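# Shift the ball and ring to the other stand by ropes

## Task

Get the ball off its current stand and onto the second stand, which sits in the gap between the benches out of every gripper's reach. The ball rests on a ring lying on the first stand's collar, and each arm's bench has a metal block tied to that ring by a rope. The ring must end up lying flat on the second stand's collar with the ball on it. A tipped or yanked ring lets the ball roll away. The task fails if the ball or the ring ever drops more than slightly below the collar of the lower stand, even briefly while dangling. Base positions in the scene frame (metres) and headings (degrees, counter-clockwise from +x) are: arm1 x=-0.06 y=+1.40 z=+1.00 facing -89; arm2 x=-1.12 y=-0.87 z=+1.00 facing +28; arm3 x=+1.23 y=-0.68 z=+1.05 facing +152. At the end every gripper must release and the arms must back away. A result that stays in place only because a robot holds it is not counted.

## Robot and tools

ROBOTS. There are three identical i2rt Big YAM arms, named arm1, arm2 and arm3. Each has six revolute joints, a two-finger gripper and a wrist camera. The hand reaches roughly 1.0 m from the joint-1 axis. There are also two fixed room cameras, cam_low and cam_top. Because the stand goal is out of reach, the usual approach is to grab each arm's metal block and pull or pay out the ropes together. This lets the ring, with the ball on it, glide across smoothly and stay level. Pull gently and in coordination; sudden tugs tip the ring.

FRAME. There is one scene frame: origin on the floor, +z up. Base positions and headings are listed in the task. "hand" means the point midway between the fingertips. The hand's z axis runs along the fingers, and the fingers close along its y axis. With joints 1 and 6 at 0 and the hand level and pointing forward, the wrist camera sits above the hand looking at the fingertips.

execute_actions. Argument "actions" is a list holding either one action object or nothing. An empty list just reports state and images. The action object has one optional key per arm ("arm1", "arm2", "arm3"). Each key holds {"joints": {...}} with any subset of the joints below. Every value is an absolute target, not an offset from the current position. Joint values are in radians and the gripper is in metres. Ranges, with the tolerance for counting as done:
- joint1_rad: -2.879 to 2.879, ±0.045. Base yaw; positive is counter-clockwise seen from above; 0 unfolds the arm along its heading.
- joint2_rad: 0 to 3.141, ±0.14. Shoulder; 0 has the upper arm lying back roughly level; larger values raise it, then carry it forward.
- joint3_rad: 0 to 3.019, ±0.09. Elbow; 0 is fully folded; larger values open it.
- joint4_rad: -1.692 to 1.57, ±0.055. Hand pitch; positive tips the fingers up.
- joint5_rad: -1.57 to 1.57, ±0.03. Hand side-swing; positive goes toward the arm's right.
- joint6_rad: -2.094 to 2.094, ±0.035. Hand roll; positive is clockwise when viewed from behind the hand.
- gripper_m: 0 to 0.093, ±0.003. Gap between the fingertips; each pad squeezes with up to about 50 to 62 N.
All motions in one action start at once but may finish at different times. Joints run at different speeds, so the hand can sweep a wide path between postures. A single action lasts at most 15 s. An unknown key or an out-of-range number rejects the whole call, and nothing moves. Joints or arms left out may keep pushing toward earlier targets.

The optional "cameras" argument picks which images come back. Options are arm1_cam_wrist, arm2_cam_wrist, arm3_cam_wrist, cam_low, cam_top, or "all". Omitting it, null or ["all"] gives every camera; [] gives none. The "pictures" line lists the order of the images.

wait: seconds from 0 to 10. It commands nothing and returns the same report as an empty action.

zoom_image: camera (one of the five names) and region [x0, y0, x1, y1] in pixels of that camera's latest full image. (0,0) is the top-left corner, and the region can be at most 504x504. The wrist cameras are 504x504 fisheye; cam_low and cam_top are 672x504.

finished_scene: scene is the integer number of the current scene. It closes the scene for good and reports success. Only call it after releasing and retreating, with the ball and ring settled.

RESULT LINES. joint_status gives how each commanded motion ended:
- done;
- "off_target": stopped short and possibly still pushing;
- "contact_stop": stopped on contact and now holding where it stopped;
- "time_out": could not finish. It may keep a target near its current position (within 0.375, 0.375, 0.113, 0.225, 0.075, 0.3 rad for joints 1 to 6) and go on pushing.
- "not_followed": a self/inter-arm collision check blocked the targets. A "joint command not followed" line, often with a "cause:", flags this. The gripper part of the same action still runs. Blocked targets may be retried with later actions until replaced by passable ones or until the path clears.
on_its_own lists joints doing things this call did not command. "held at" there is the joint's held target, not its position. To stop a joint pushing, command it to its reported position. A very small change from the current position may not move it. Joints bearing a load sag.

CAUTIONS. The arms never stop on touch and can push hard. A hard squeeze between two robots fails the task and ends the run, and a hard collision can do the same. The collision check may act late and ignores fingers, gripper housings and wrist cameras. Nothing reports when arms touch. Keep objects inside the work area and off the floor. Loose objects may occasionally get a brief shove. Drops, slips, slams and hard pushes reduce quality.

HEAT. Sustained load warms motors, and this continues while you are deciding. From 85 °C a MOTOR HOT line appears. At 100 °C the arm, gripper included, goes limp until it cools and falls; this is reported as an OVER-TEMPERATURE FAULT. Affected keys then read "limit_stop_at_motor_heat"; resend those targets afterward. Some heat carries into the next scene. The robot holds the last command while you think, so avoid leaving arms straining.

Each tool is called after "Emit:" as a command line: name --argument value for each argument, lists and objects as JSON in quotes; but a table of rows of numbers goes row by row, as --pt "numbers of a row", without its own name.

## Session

Emit:
execute_actions --actions '[]'

Scene clock: 0.00 s.
arm1.joint_positions: joint1_rad=+0.880 joint2_rad=+0.390 joint3_rad=+1.676 joint4_rad=-1.413 joint5_rad=+0.144 joint6_rad=-0.105 gripper_m=+0.094
arm1.joint_status: not commanded
arm1.hand: x=-0.0493 y=+1.3470 z=+1.6687 quat_wxyz=(-0.593, -0.261, -0.702, +0.295) (m; scene frame)
arm2.joint_positions: joint1_rad=-0.572 joint2_rad=+0.408 joint3_rad=+1.404 joint4_rad=-1.181 joint5_rad=-0.079 joint6_rad=+0.219 gripper_m=+0.095
arm2.joint_status: not commanded
arm2.hand: x=-0.9645 y=-0.8684 z=+1.6177 quat_wxyz=(-0.634, -0.093, -0.765, -0.070) (m; scene frame)
arm3.joint_positions: joint1_rad=+0.471 joint2_rad=+0.355 joint3_rad=+1.347 joint4_rad=-1.295 joint5_rad=-0.147 joint6_rad=-0.590 gripper_m=+0.094
arm3.joint_status: not commanded
arm3.hand: x=+1.1034 y=-0.6924 z=+1.6270 quat_wxyz=(-0.120, +0.756, +0.263, -0.587) (m; scene frame)
pictures: arm1_cam_wrist, arm2_cam_wrist, arm3_cam_wrist, cam_low, cam_top
Images, in order (width x height): arm1_cam_wrist 504x504, arm2_cam_wrist 504x504, arm3_cam_wrist 504x504, cam_low 672x504, cam_top 672x504.

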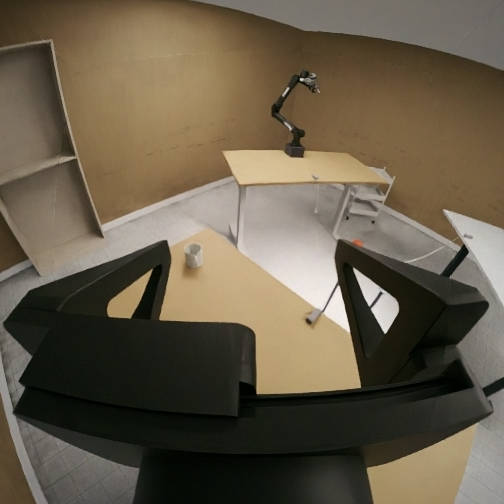

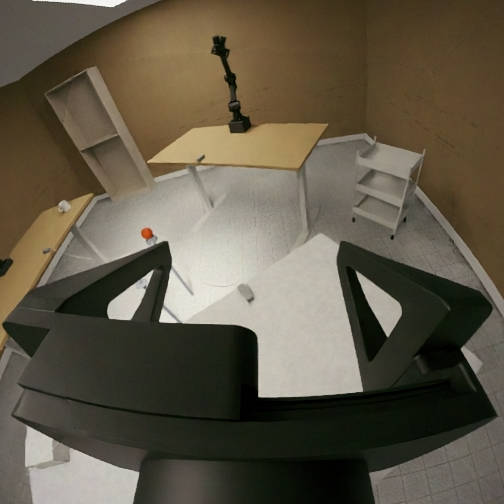

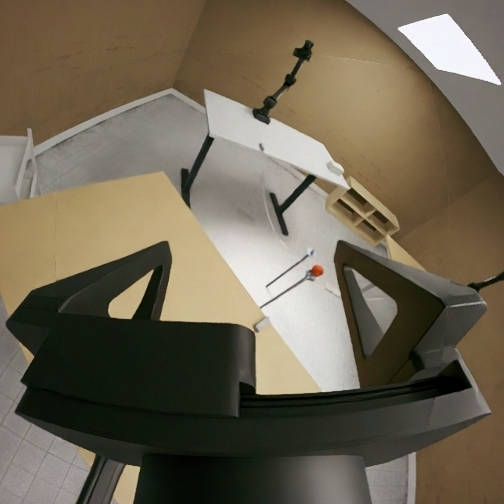

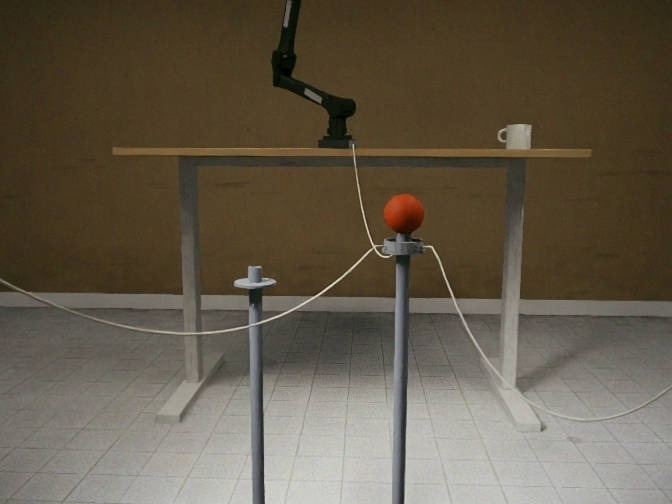

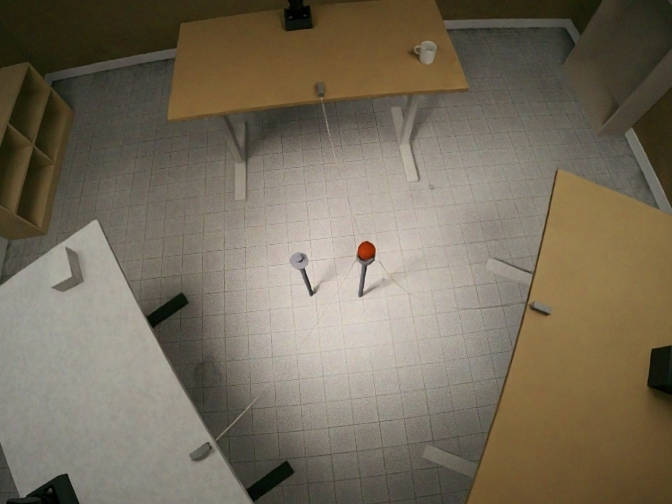

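Emit:
zoom_image --camera "cam_low" --region '[350, 180, 450, 280]'

Emit:
zoom_image --camera "cam_low" --region '[210, 230, 310, 330]'

Emit:
zoom_image --camera "cam_top" --region '[280, 225, 390, 315]'

Emit:
zoom_image --camera "cam_top" --region '[280, 0, 380, 120]'

Emit:
zoom_image --camera "cam_top" --region '[170, 410, 250, 490]'

Emit:
zoom_image --camera "cam_top" --region '[500, 270, 580, 350]'

Region (350, 180, 450, 280) of cam_low's 672x504 image, scaled by 5.040, with more detail than that image has.

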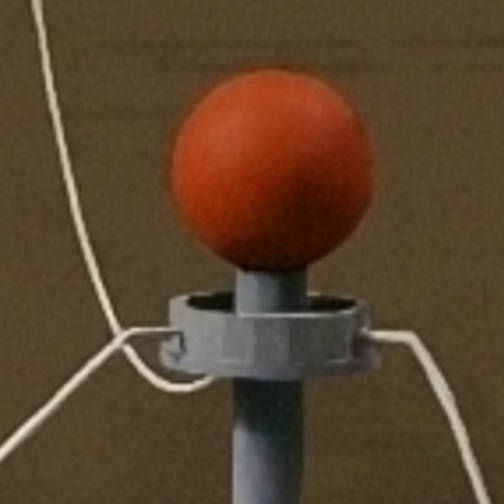

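Region (210, 230, 310, 330) of cam_low's 672x504 image, scaled by 5.040, with more detail than that image has.

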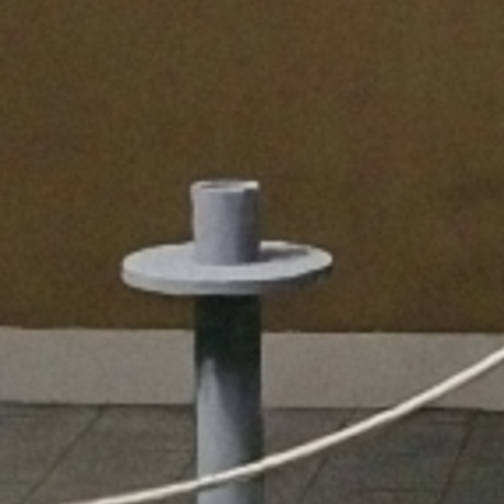

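Region (280, 225, 390, 315) of cam_top's 672x504 image, scaled by 4.582, with more detail than that image has; it fills the top 412 rows of this view, and the rest is white.

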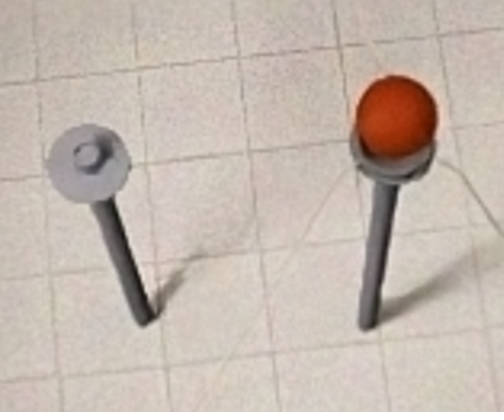

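Region (280, 0, 380, 120) of cam_top's 672x504 image, scaled by 4.200, with more detail than that image has.

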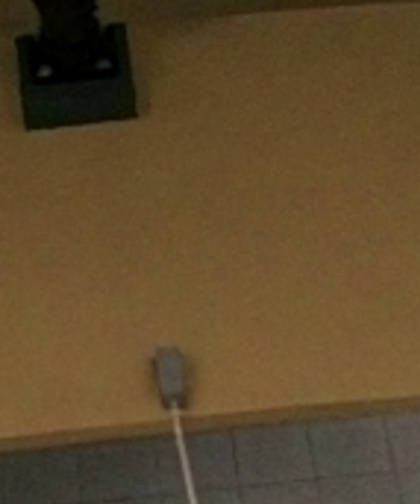

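Region (170, 410, 250, 490) of cam_top's 672x504 image, scaled by 6.300, with more detail than that image has.

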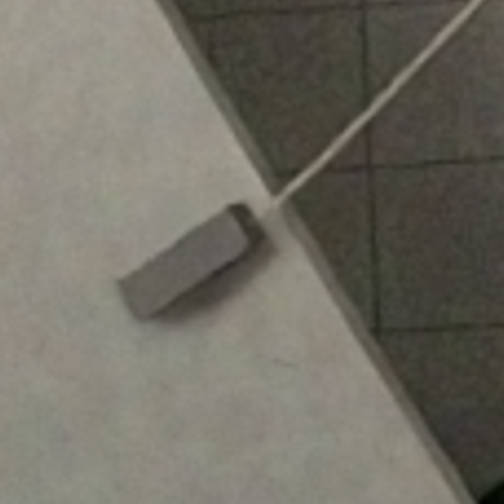

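Region (500, 270, 580, 350) of cam_top's 672x504 image, scaled by 6.300, with more detail than that image has.

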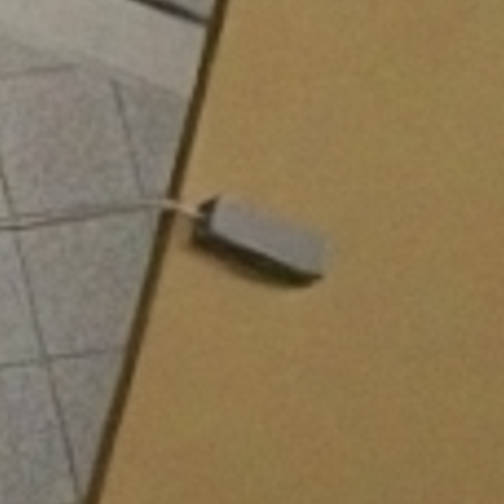

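Emit:
execute_actions --actions '[]'

Scene clock: 55.60 s.
arm1.joint_positions: joint1_rad=+0.880 joint2_rad=+0.390 joint3_rad=+1.676 joint4_rad=-1.413 joint5_rad=+0.144 joint6_rad=-0.105 gripper_m=+0.094
arm1.joint_status: not commanded
arm1.hand: x=-0.0493 y=+1.3470 z=+1.6687 quat_wxyz=(-0.593, -0.261, -0.702, +0.295) (m; scene frame)
arm2.joint_positions: joint1_rad=-0.572 joint2_rad=+0.408 joint3_rad=+1.404 joint4_rad=-1.181 joint5_rad=-0.079 joint6_rad=+0.219 gripper_m=+0.095
arm2.joint_status: not commanded
arm2.hand: x=-0.9645 y=-0.8684 z=+1.6177 quat_wxyz=(-0.634, -0.093, -0.765, -0.070) (m; scene frame)
arm3.joint_positions: joint1_rad=+0.471 joint2_rad=+0.355 joint3_rad=+1.347 joint4_rad=-1.295 joint5_rad=-0.147 joint6_rad=-0.590 gripper_m=+0.094
arm3.joint_status: not commanded
arm3.hand: x=+1.1034 y=-0.6924 z=+1.6270 quat_wxyz=(-0.120, +0.756, +0.263, -0.587) (m; scene frame)
pictures: arm1_cam_wrist, arm2_cam_wrist, arm3_cam_wrist, cam_low, cam_top
Images, in order (width x height): arm1_cam_wrist 504x504, arm2_cam_wrist 504x504, arm3_cam_wrist 504x504, cam_low 672x504, cam_top 672x504.

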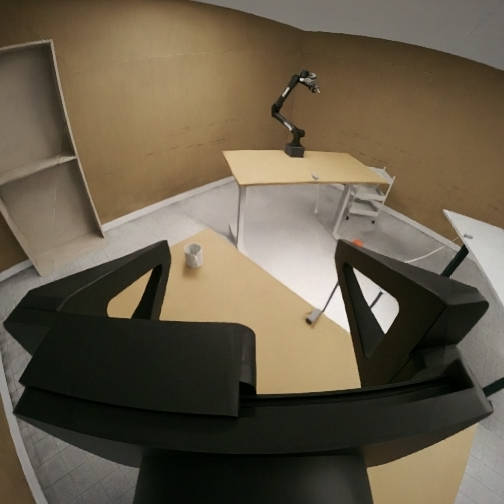

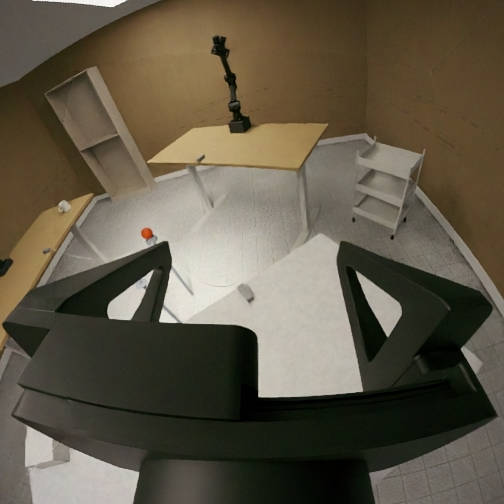

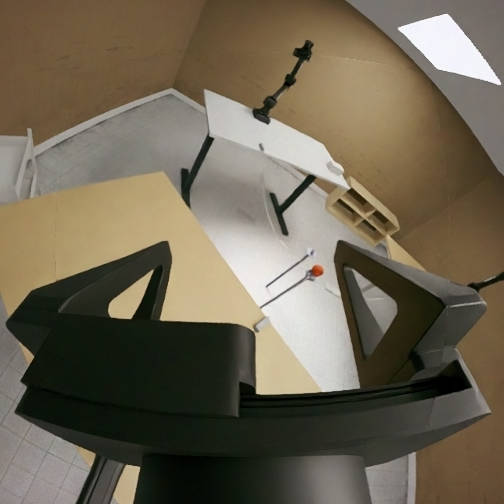

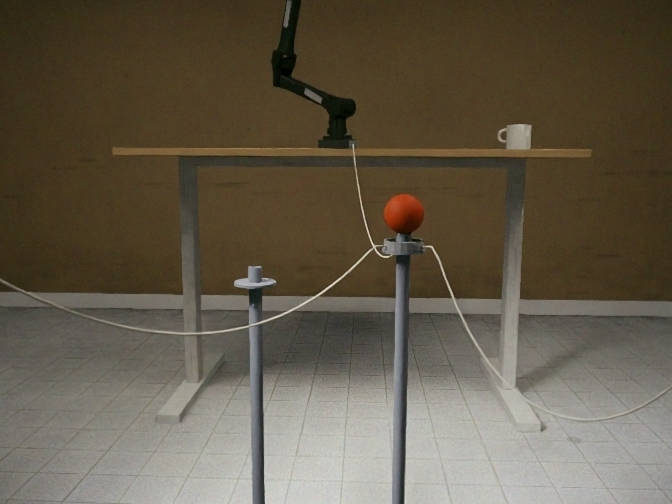

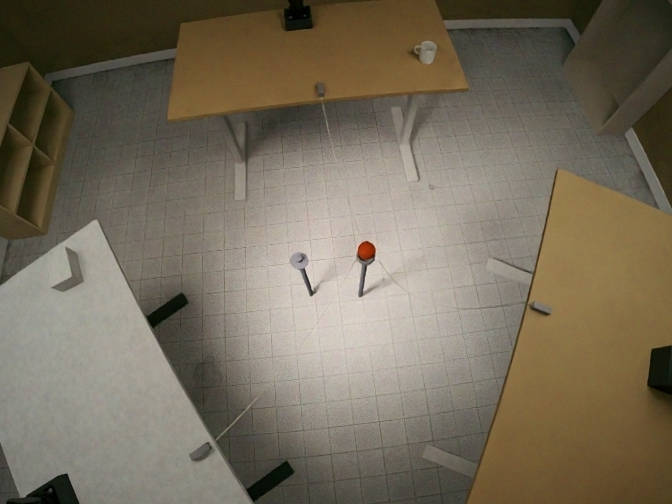

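Emit:
execute_actions --actions '[{"arm1":{"joints":{"joint1_rad":0.119,"joint2_rad":1.90,"joint3_rad":1.484,"joint4_rad":-1.137,"joint5_rad":0,"joint6_rad":0.119}},"arm2":{"joints":{"joint1_rad":-0.200,"joint2_rad":1.95,"joint3_rad":1.63,"joint4_rad":-1.224,"joint5_rad":0,"joint6_rad":-0.232}},"arm3":{"joints":{"joint1_rad":-0.123,"joint2_rad":1.95,"joint3_rad":1.45,"joint4_rad":-1.016,"joint5_rad":0,"joint6_rad":-0.151}}}]'

Scene clock: 177.60 s.
arm1.joint_positions: joint1_rad=+0.115 joint2_rad=+1.912 joint3_rad=+1.472 joint4_rad=-1.148 joint5_rad=-0.001 joint6_rad=+0.111 gripper_m=+0.094
arm1.joint_status: all done
arm1.hand: x=+0.0112 y=+0.8521 z=+1.0488 quat_wxyz=(+0.004, -0.700, -0.714, -0.014) (m; scene frame)
arm2.joint_positions: joint1_rad=-0.204 joint2_rad=+1.945 joint3_rad=+1.626 joint4_rad=-1.218 joint5_rad=-0.003 joint6_rad=-0.225 gripper_m=+0.095
arm2.joint_status: all done
arm2.hand: x=-0.5448 y=-0.7062 z=+1.0909 quat_wxyz=(-0.016, +0.249, -0.968, -0.001) (m; scene frame)
arm3.joint_positions: joint1_rad=-0.119 joint2_rad=+1.952 joint3_rad=+1.435 joint4_rad=-1.020 joint5_rad=-0.001 joint6_rad=-0.160 gripper_m=+0.094
arm3.joint_status: all done
arm3.hand: x=+0.7661 y=-0.3501 z=+1.0773 quat_wxyz=(+0.001, +0.974, -0.225, -0.021) (m; scene frame)
pictures: arm1_cam_wrist, arm2_cam_wrist, arm3_cam_wrist, cam_low, cam_top
Images, in order (width x height): arm1_cam_wrist 504x504, arm2_cam_wrist 504x504, arm3_cam_wrist 504x504, cam_low 672x504, cam_top 672x504.

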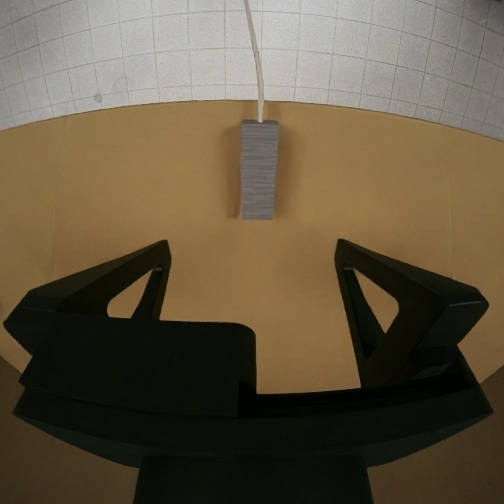

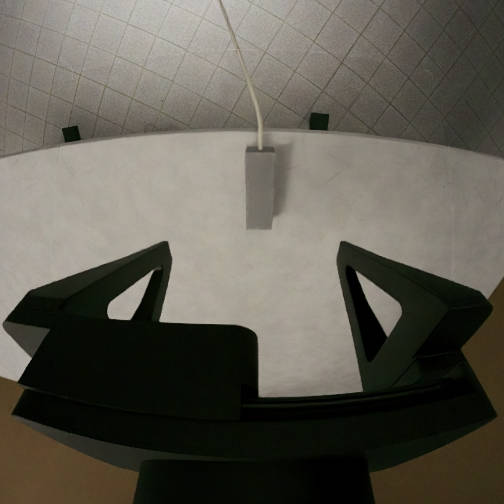

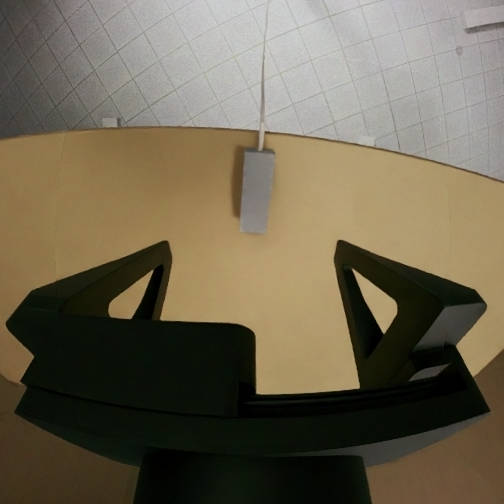

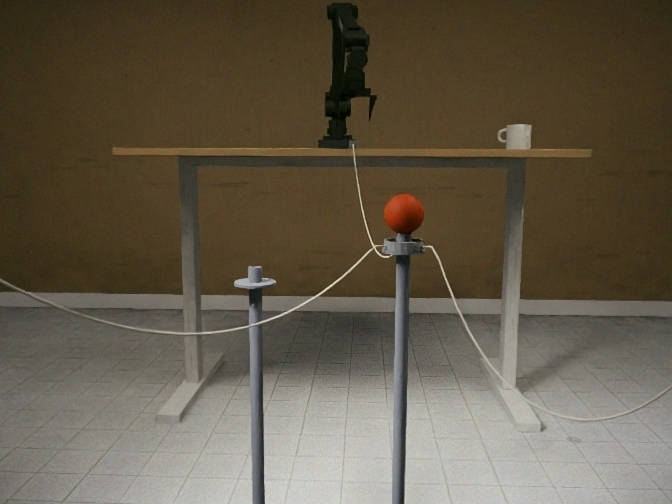

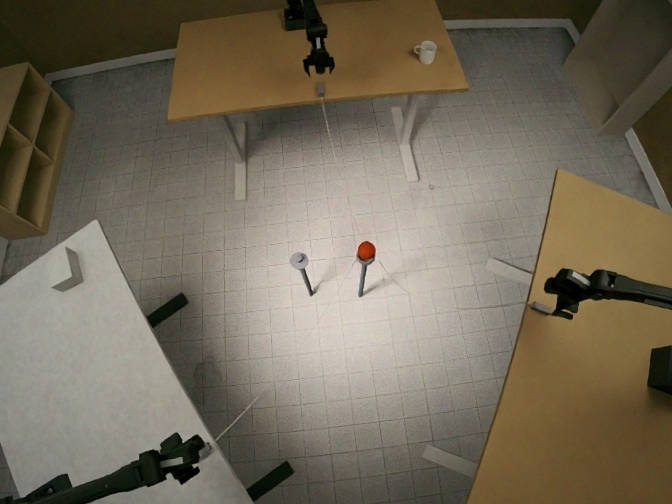

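Emit:
zoom_image --camera "arm3_cam_wrist" --region '[200, 130, 320, 250]'

Emit:
zoom_image --camera "arm2_cam_wrist" --region '[200, 130, 320, 250]'

Emit:
zoom_image --camera "arm1_cam_wrist" --region '[200, 110, 320, 230]'

Region (200, 130, 320, 250) of arm3_cam_wrist's 504x504 image, scaled by 4.200, with more detail than that image has.

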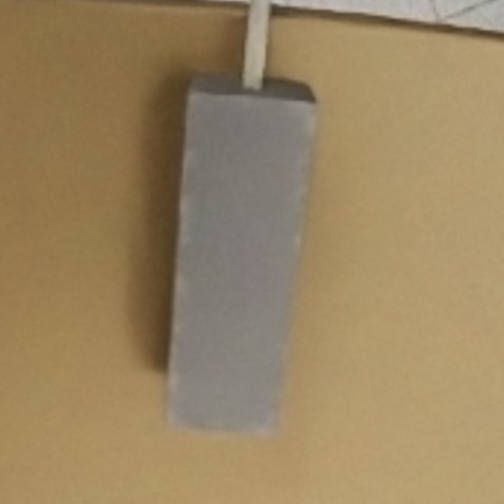

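Region (200, 130, 320, 250) of arm2_cam_wrist's 504x504 image, scaled by 4.200, with more detail than that image has.

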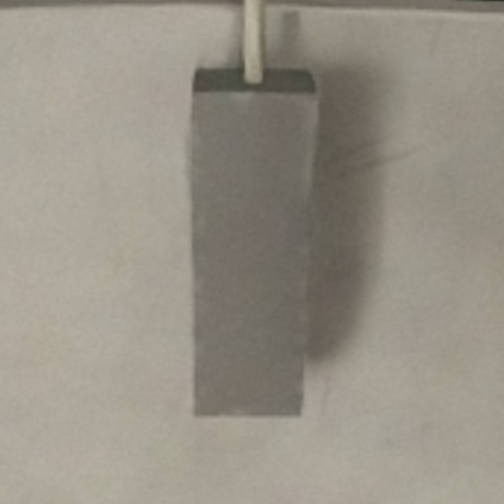

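Region (200, 110, 320, 230) of arm1_cam_wrist's 504x504 image, scaled by 4.200, with more detail than that image has.

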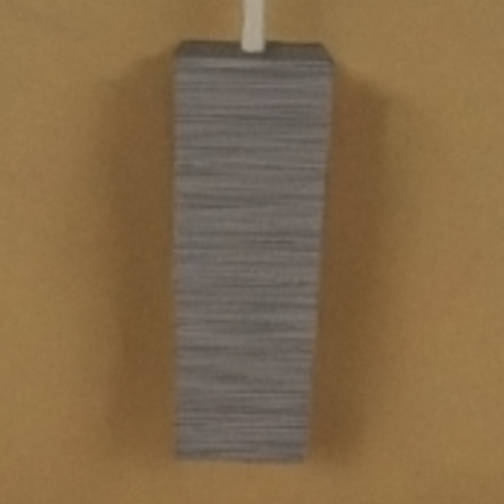

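Emit:
execute_actions --actions '[{"arm1":{"joints":{"joint1_rad":0.106,"joint2_rad":2.050,"joint3_rad":1.484,"joint4_rad":-1.000,"joint6_rad":0.132}},"arm2":{"joints":{"joint1_rad":-0.216,"joint2_rad":2.086,"joint3_rad":1.555,"joint4_rad":-1.052,"joint6_rad":-0.232}},"arm3":{"joints":{"joint1_rad":-0.124,"joint2_rad":2.130,"joint3_rad":1.45,"joint4_rad":-0.905,"joint6_rad":-0.068}}}]' --cameras '["arm1_cam_wrist","arm2_cam_wrist","arm3_cam_wrist"]'

Scene clock: 259.20 s.
arm1.joint_positions: joint1_rad=+0.114 joint2_rad=+2.072 joint3_rad=+1.472 joint4_rad=-1.014 joint5_rad=+0.000 joint6_rad=+0.124 gripper_m=+0.094
arm1.joint_status: all done
arm1.hand: x=+0.0137 y=+0.8390 z=+0.9609 quat_wxyz=(+0.015, -0.704, -0.709, -0.022) (m; scene frame)
arm2.joint_positions: joint1_rad=-0.209 joint2_rad=+2.086 joint3_rad=+1.554 joint4_rad=-1.061 joint5_rad=-0.003 joint6_rad=-0.225 gripper_m=+0.095
arm2.joint_status: all done
arm2.hand: x=-0.5478 y=-0.7105 z=+0.9844 quat_wxyz=(+0.013, +0.246, -0.969, +0.000) (m; scene frame)
arm3.joint_positions: joint1_rad=-0.119 joint2_rad=+2.151 joint3_rad=+1.435 joint4_rad=-0.915 joint5_rad=-0.001 joint6_rad=-0.077 gripper_m=+0.094
arm3.joint_status: all done
arm3.hand: x=+0.7698 y=-0.3548 z=+0.9691 quat_wxyz=(+0.017, +0.964, -0.265, +0.023) (m; scene frame)
pictures: arm1_cam_wrist, arm2_cam_wrist, arm3_cam_wrist
Images, in order (width x height): arm1_cam_wrist 504x504, arm2_cam_wrist 504x504, arm3_cam_wrist 504x504.

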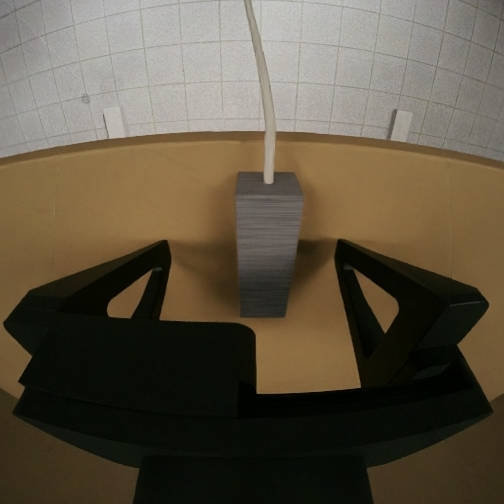

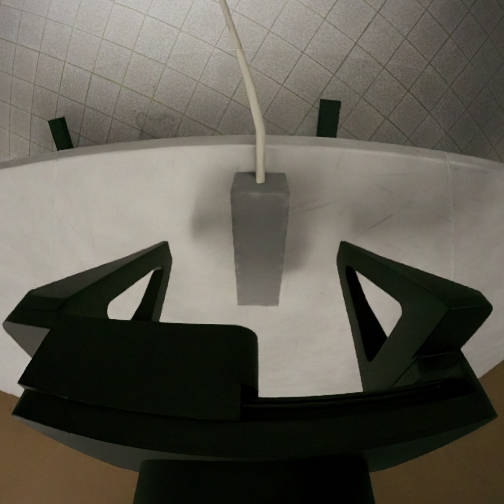

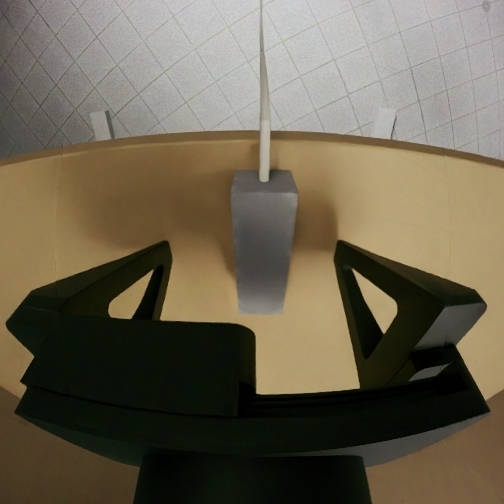

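Emit:
execute_actions --actions '[{"arm1":{"joints":{"joint1_rad":0.099,"gripper_m":0.015}},"arm2":{"joints":{"joint1_rad":-0.219,"joint2_rad":2.102,"gripper_m":0.015}},"arm3":{"joints":{"joint1_rad":-0.130,"gripper_m":0.015}}}]' --cameras '["arm1_cam_wrist","arm2_cam_wrist","arm3_cam_wrist"]'

Scene clock: 269.00 s.
arm1.joint_positions: joint1_rad=+0.114 joint2_rad=+2.072 joint3_rad=+1.472 joint4_rad=-1.014 joint5_rad=+0.000 joint6_rad=+0.125 gripper_m=+0.025
arm1.joint_status: gripper_m off_target (ended at +0.025, target +0.015); the others done
arm1.hand: x=+0.0134 y=+0.8389 z=+0.9609 quat_wxyz=(+0.015, -0.705, -0.709, -0.022) (m; scene frame)
arm2.joint_positions: joint1_rad=-0.212 joint2_rad=+2.086 joint3_rad=+1.554 joint4_rad=-1.061 joint5_rad=-0.002 joint6_rad=-0.226 gripper_m=+0.025
arm2.joint_status: gripper_m off_target (ended at +0.025, target +0.015); the others done
arm2.hand: x=-0.5473 y=-0.7119 z=+0.9844 quat_wxyz=(+0.013, +0.245, -0.969, +0.000) (m; scene frame)
arm3.joint_positions: joint1_rad=-0.119 joint2_rad=+2.151 joint3_rad=+1.435 joint4_rad=-0.915 joint5_rad=+0.000 joint6_rad=-0.076 gripper_m=+0.025
arm3.joint_status: gripper_m off_target (ended at +0.025, target +0.015); the others done
arm3.hand: x=+0.7700 y=-0.3546 z=+0.9691 quat_wxyz=(+0.017, +0.964, -0.265, +0.023) (m; scene frame)
pictures: arm1_cam_wrist, arm2_cam_wrist, arm3_cam_wrist
Images, in order (width x height): arm1_cam_wrist 504x504, arm2_cam_wrist 504x504, arm3_cam_wrist 504x504.

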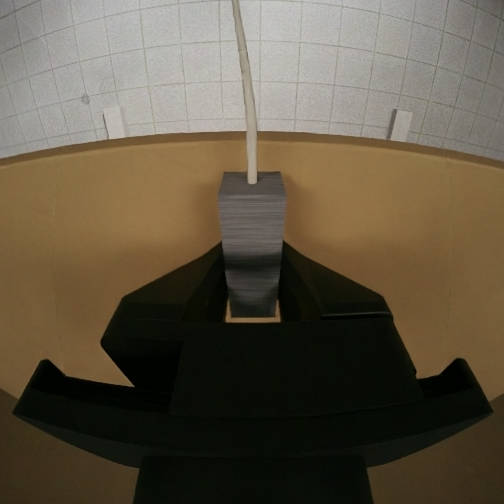

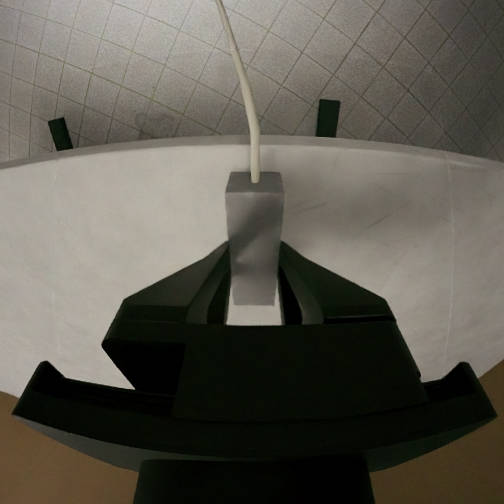

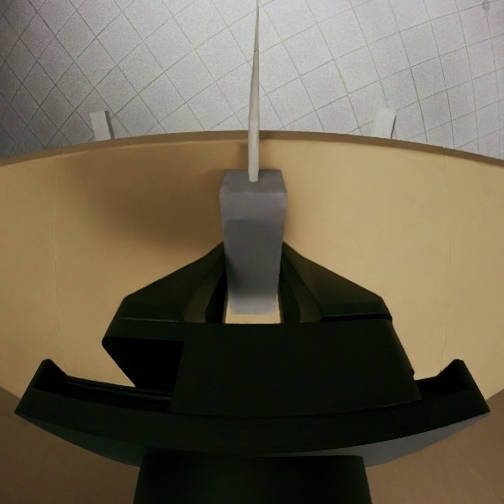

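Emit:
execute_actions --actions '[{"arm2":{"joints":{"joint2_rad":2.113,"gripper_m":0.042}}}]' --cameras '["arm2_cam_wrist","cam_low","cam_top"]'

Emit:
zoom_image --camera "cam_low" --region '[320, 130, 460, 270]'

Scene clock: 336.80 s.
arm1.joint_positions: joint1_rad=+0.114 joint2_rad=+2.072 joint3_rad=+1.472 joint4_rad=-1.014 joint5_rad=+0.000 joint6_rad=+0.125 gripper_m=+0.025
arm1.joint_status: not commanded
arm1.hand: x=+0.0134 y=+0.8389 z=+0.9609 quat_wxyz=(+0.015, -0.705, -0.709, -0.022) (m; scene frame)
arm2.joint_positions: joint1_rad=-0.212 joint2_rad=+2.090 joint3_rad=+1.554 joint4_rad=-1.060 joint5_rad=-0.002 joint6_rad=-0.226 gripper_m=+0.042
arm2.joint_status: all done
arm2.hand: x=-0.5477 y=-0.7120 z=+0.9825 quat_wxyz=(+0.015, +0.245, -0.969, +0.000) (m; scene frame)
arm3.joint_positions: joint1_rad=-0.119 joint2_rad=+2.151 joint3_rad=+1.435 joint4_rad=-0.915 joint5_rad=+0.000 joint6_rad=-0.076 gripper_m=+0.025
arm3.joint_status: not commanded
arm3.hand: x=+0.7700 y=-0.3546 z=+0.9691 quat_wxyz=(+0.017, +0.964, -0.265, +0.023) (m; scene frame)
pictures: arm2_cam_wrist, cam_low, cam_top
Images, in order (width x height): arm2_cam_wrist 504x504, cam_low 672x504, cam_top 672x504.

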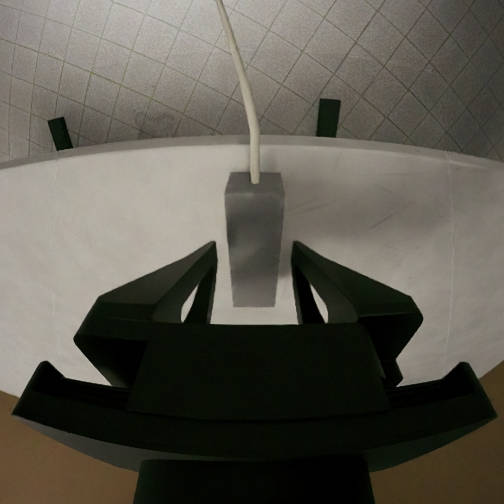

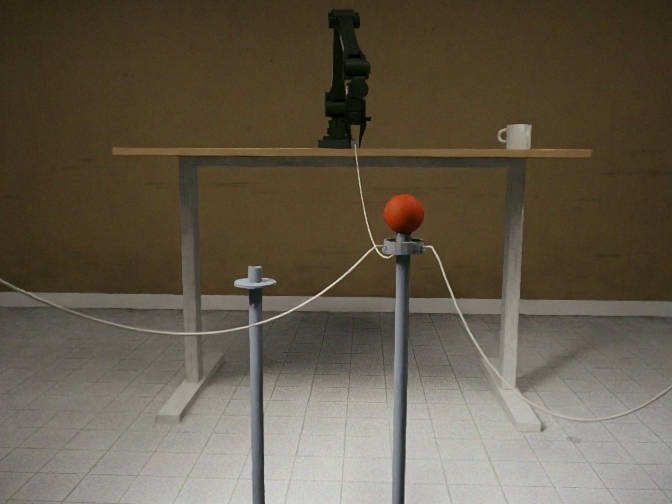

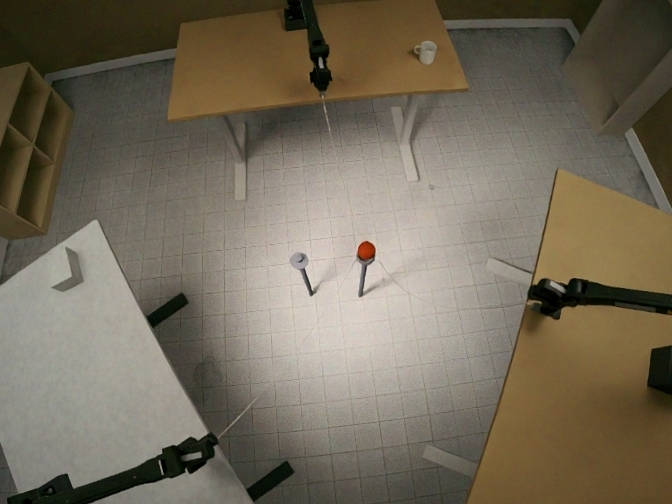

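Region (320, 130, 460, 270) of cam_low's 672x504 image, scaled by 3.600, with more detail than that image has.

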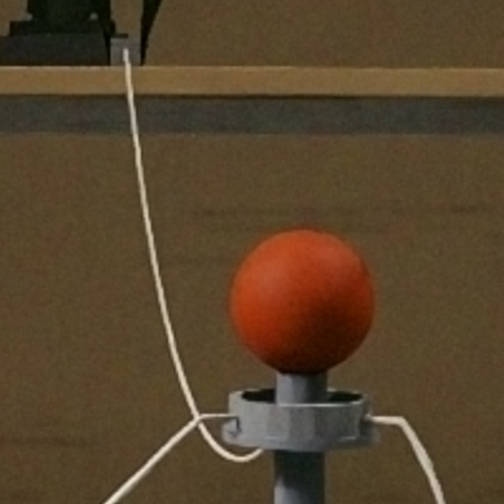

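Emit:
execute_actions --actions '[{"arm1":{"joints":{"joint1_rad":0.110,"joint2_rad":1.80}},"arm2":{"joints":{"joint2_rad":2.122,"gripper_m":0.015}},"arm3":{"joints":{"joint1_rad":-0.125,"joint2_rad":1.82}}}]' --cameras '["arm2_cam_wrist","cam_low"]'

Scene clock: 458.13 s.
arm1.joint_positions: joint1_rad=+0.114 joint2_rad=+1.806 joint3_rad=+1.465 joint4_rad=-1.014 joint5_rad=+0.000 joint6_rad=+0.125 gripper_m=+0.025
arm1.joint_status: all done
arm1.hand: x=+0.0139 y=+0.8171 z=+1.1073 quat_wxyz=(-0.087, -0.702, -0.705, +0.058) (m; scene frame)
arm2.joint_positions: joint1_rad=-0.212 joint2_rad=+2.093 joint3_rad=+1.554 joint4_rad=-1.060 joint5_rad=-0.002 joint6_rad=-0.226 gripper_m=+0.025
arm2.joint_status: gripper_m off_target (ended at +0.025, target +0.015); the others done
arm2.hand: x=-0.5479 y=-0.7122 z=+0.9810 quat_wxyz=(+0.016, +0.245, -0.969, +0.000) (m; scene frame)
arm3.joint_positions: joint1_rad=-0.119 joint2_rad=+1.820 joint3_rad=+1.429 joint4_rad=-0.915 joint5_rad=+0.000 joint6_rad=-0.076 gripper_m=+0.025
arm3.joint_status: all done
arm3.hand: x=+0.7406 y=-0.3304 z=+1.1531 quat_wxyz=(-0.038, +0.955, -0.264, -0.129) (m; scene frame)
pictures: arm2_cam_wrist, cam_low
Images, in order (width x height): arm2_cam_wrist 504x504, cam_low 672x504.

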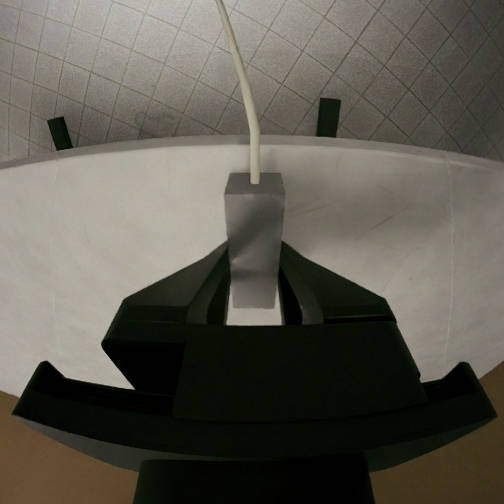

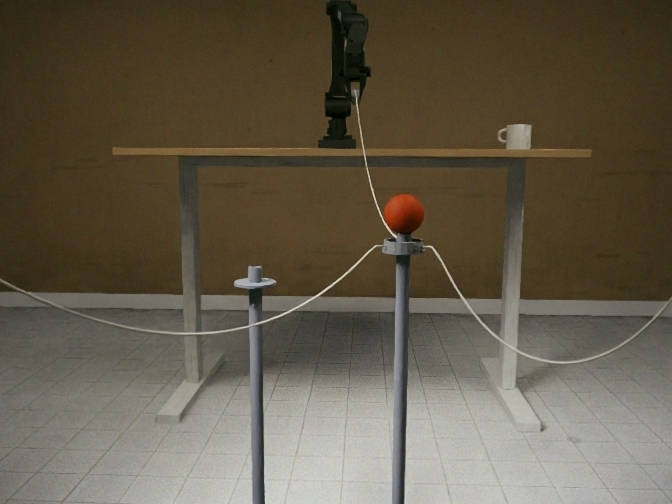

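Emit:
zoom_image --camera "cam_low" --region '[310, 80, 490, 260]'

Emit:
zoom_image --camera "cam_low" --region '[420, 180, 672, 432]'

Region (310, 80, 490, 260) of cam_low's 672x504 image, scaled by 2.800, with more detail than that image has.

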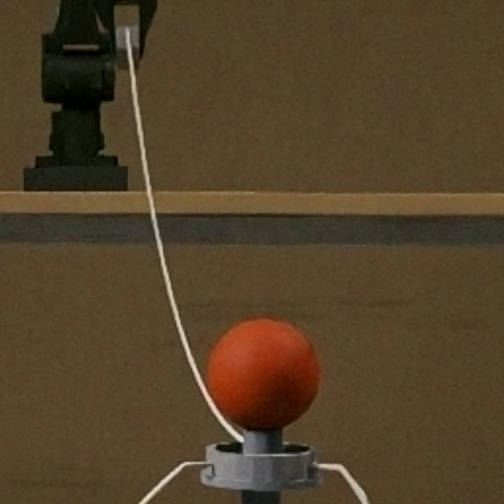

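Region (420, 180, 672, 432) of cam_low's 672x504 image, scaled by 2.000, with more detail than that image has.

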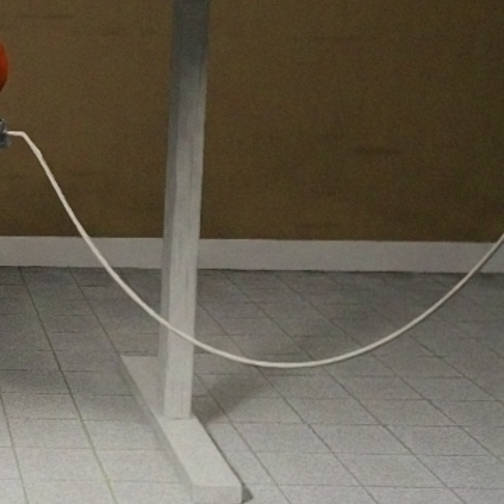

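Emit:
execute_actions --actions '[{"arm1":{"joints":{"joint2_rad":1.756,"joint4_rad":-1.092,"joint6_rad":-0.019}},"arm2":{"joints":{"joint1_rad":0.069,"joint2_rad":1.652,"joint4_rad":-1.297,"joint6_rad":-0.108}},"arm3":{"joints":{"joint1_rad":-0.679,"joint2_rad":1.188,"joint3_rad":0.966,"joint4_rad":-1.228,"joint6_rad":-0.805}}}]' --cameras '["cam_low","cam_top"]'

Scene clock: 579.83 s.
arm1.joint_positions: joint1_rad=+0.114 joint2_rad=+1.795 joint3_rad=+1.465 joint4_rad=-1.079 joint5_rad=+0.000 joint6_rad=-0.011 gripper_m=+0.025
arm1.joint_status: all done
arm1.hand: x=+0.0119 y=+0.8326 z=+1.1104 quat_wxyz=(-0.063, -0.654, -0.752, +0.045) (m; scene frame)
arm2.joint_positions: joint1_rad=+0.063 joint2_rad=+1.663 joint3_rad=+1.548 joint4_rad=-1.290 joint5_rad=-0.002 joint6_rad=-0.115 gripper_m=+0.025
arm2.joint_status: all done
arm2.hand: x=-0.6505 y=-0.5871 z=+1.2131 quat_wxyz=(-0.079, +0.323, -0.943, -0.018) (m; scene frame)
arm3.joint_positions: joint1_rad=-0.669 joint2_rad=+1.188 joint3_rad=+0.958 joint4_rad=-1.223 joint5_rad=+0.002 joint6_rad=-0.796 gripper_m=+0.025
arm3.joint_status: all done
arm3.hand: x=+1.0952 y=-0.3583 z=+1.2270 quat_wxyz=(-0.044, +0.981, -0.183, -0.037) (m; scene frame)
pictures: cam_low, cam_top
Images, in order (width x height): cam_low 672x504, cam_top 672x504.

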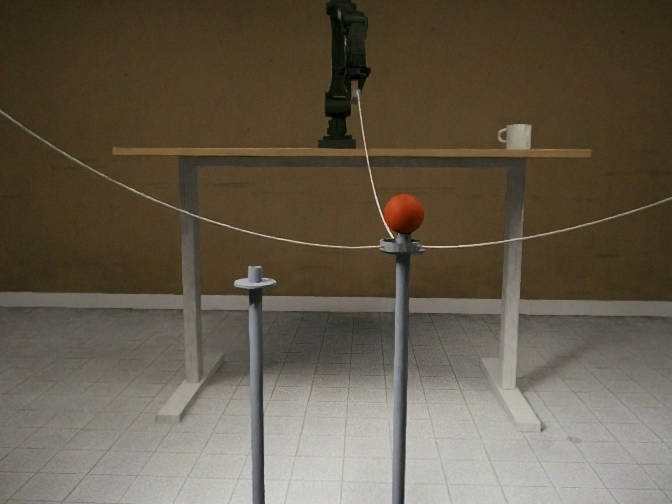

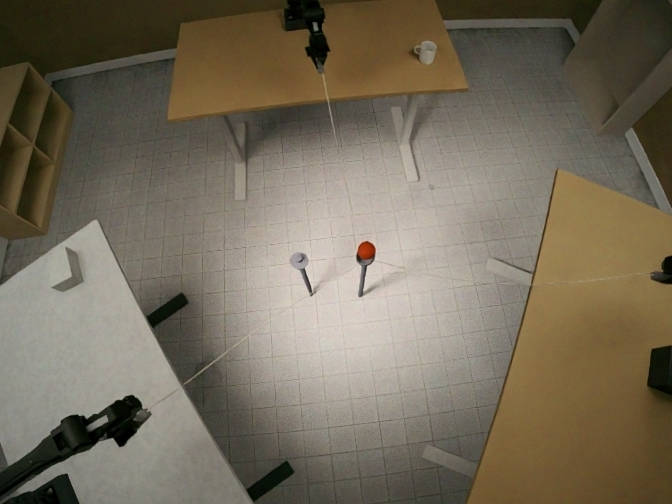

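Emit:
execute_actions --actions '[]' --cameras '["cam_low","cam_top"]'

Emit:
zoom_image --camera "cam_low" --region '[340, 170, 460, 290]'

Emit:
zoom_image --camera "cam_low" --region '[420, 100, 672, 352]'

Emit:
zoom_image --camera "cam_low" --region '[0, 60, 400, 300]'

Emit:
zoom_image --camera "cam_low" --region '[310, 80, 490, 260]'

Scene clock: 593.13 s.
arm1.joint_positions: joint1_rad=+0.114 joint2_rad=+1.795 joint3_rad=+1.465 joint4_rad=-1.079 joint5_rad=+0.000 joint6_rad=-0.011 gripper_m=+0.025
arm1.joint_status: all done
arm1.hand: x=+0.0119 y=+0.8326 z=+1.1104 quat_wxyz=(-0.063, -0.654, -0.752, +0.045) (m; scene frame)
arm2.joint_positions: joint1_rad=+0.063 joint2_rad=+1.663 joint3_rad=+1.548 joint4_rad=-1.290 joint5_rad=-0.002 joint6_rad=-0.115 gripper_m=+0.025
arm2.joint_status: all done
arm2.hand: x=-0.6505 y=-0.5871 z=+1.2131 quat_wxyz=(-0.079, +0.323, -0.943, -0.018) (m; scene frame)
arm3.joint_positions: joint1_rad=-0.669 joint2_rad=+1.188 joint3_rad=+0.958 joint4_rad=-1.223 joint5_rad=+0.002 joint6_rad=-0.797 gripper_m=+0.025
arm3.joint_status: all done
arm3.hand: x=+1.0952 y=-0.3583 z=+1.2270 quat_wxyz=(-0.044, +0.981, -0.183, -0.037) (m; scene frame)
pictures: cam_low, cam_top
Images, in order (width x height): cam_low 672x504, cam_top 672x504.

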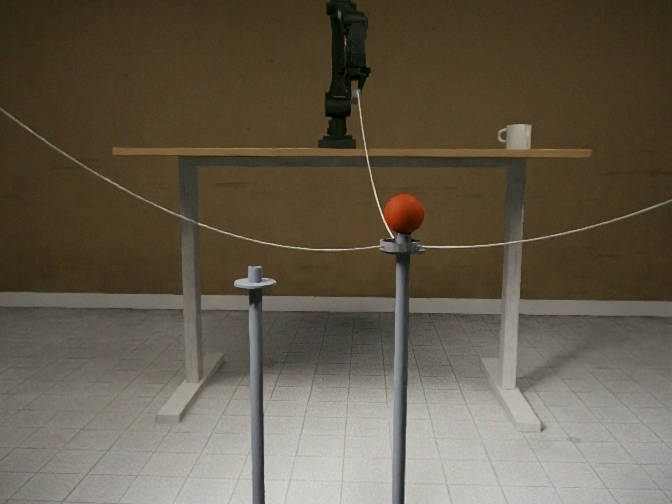

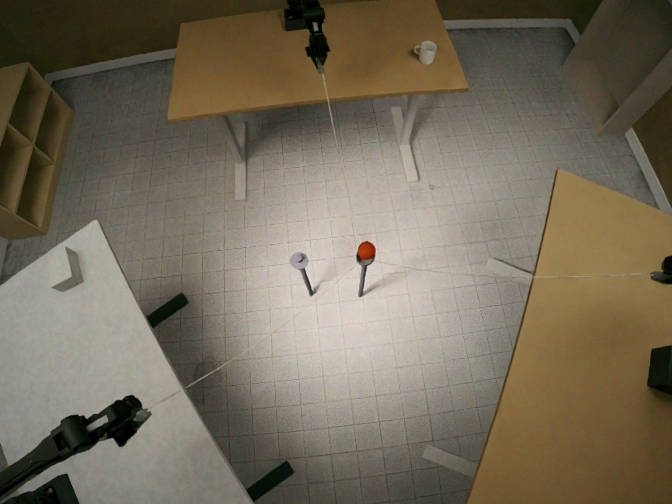

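Region (340, 170, 460, 290) of cam_low's 672x504 image, scaled by 4.200, with more detail than that image has.

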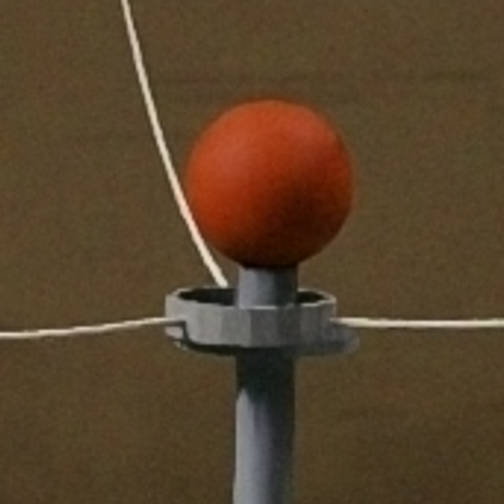

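Region (420, 100, 672, 352) of cam_low's 672x504 image, scaled by 2.000, with more detail than that image has.

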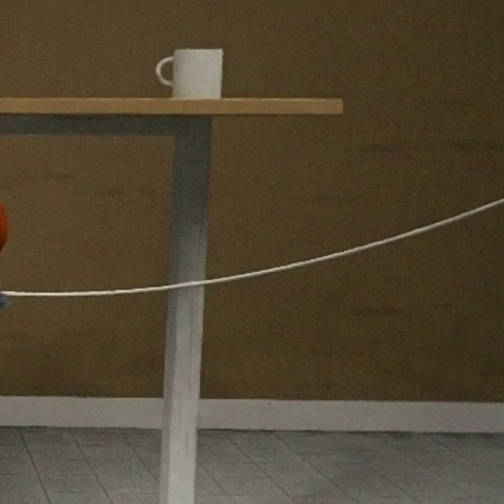

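Region (0, 60, 400, 300) of cam_low's 672x504 image, scaled by 1.260, with more detail than that image has; it fills the top 302 rows of this view, and the rest is white.

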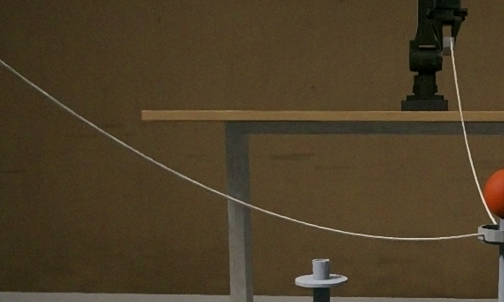

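Region (310, 80, 490, 260) of cam_low's 672x504 image, scaled by 2.800, with more detail than that image has.

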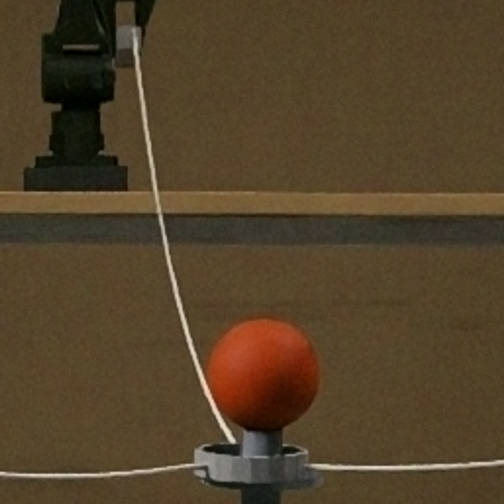

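Emit:
zoom_image --camera "cam_top" --region '[326, 220, 406, 300]'

Region (326, 220, 406, 300) of cam_top's 672x504 image, scaled by 6.300, with more detail than that image has.

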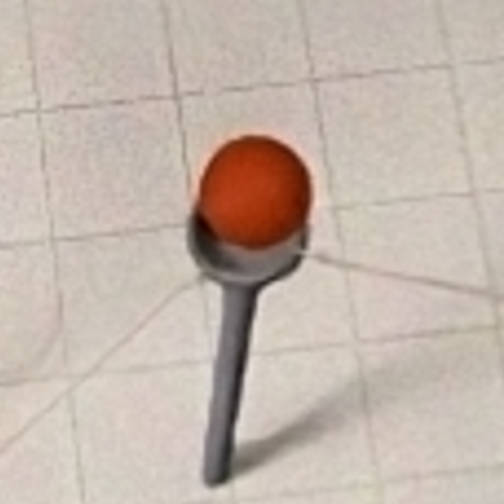

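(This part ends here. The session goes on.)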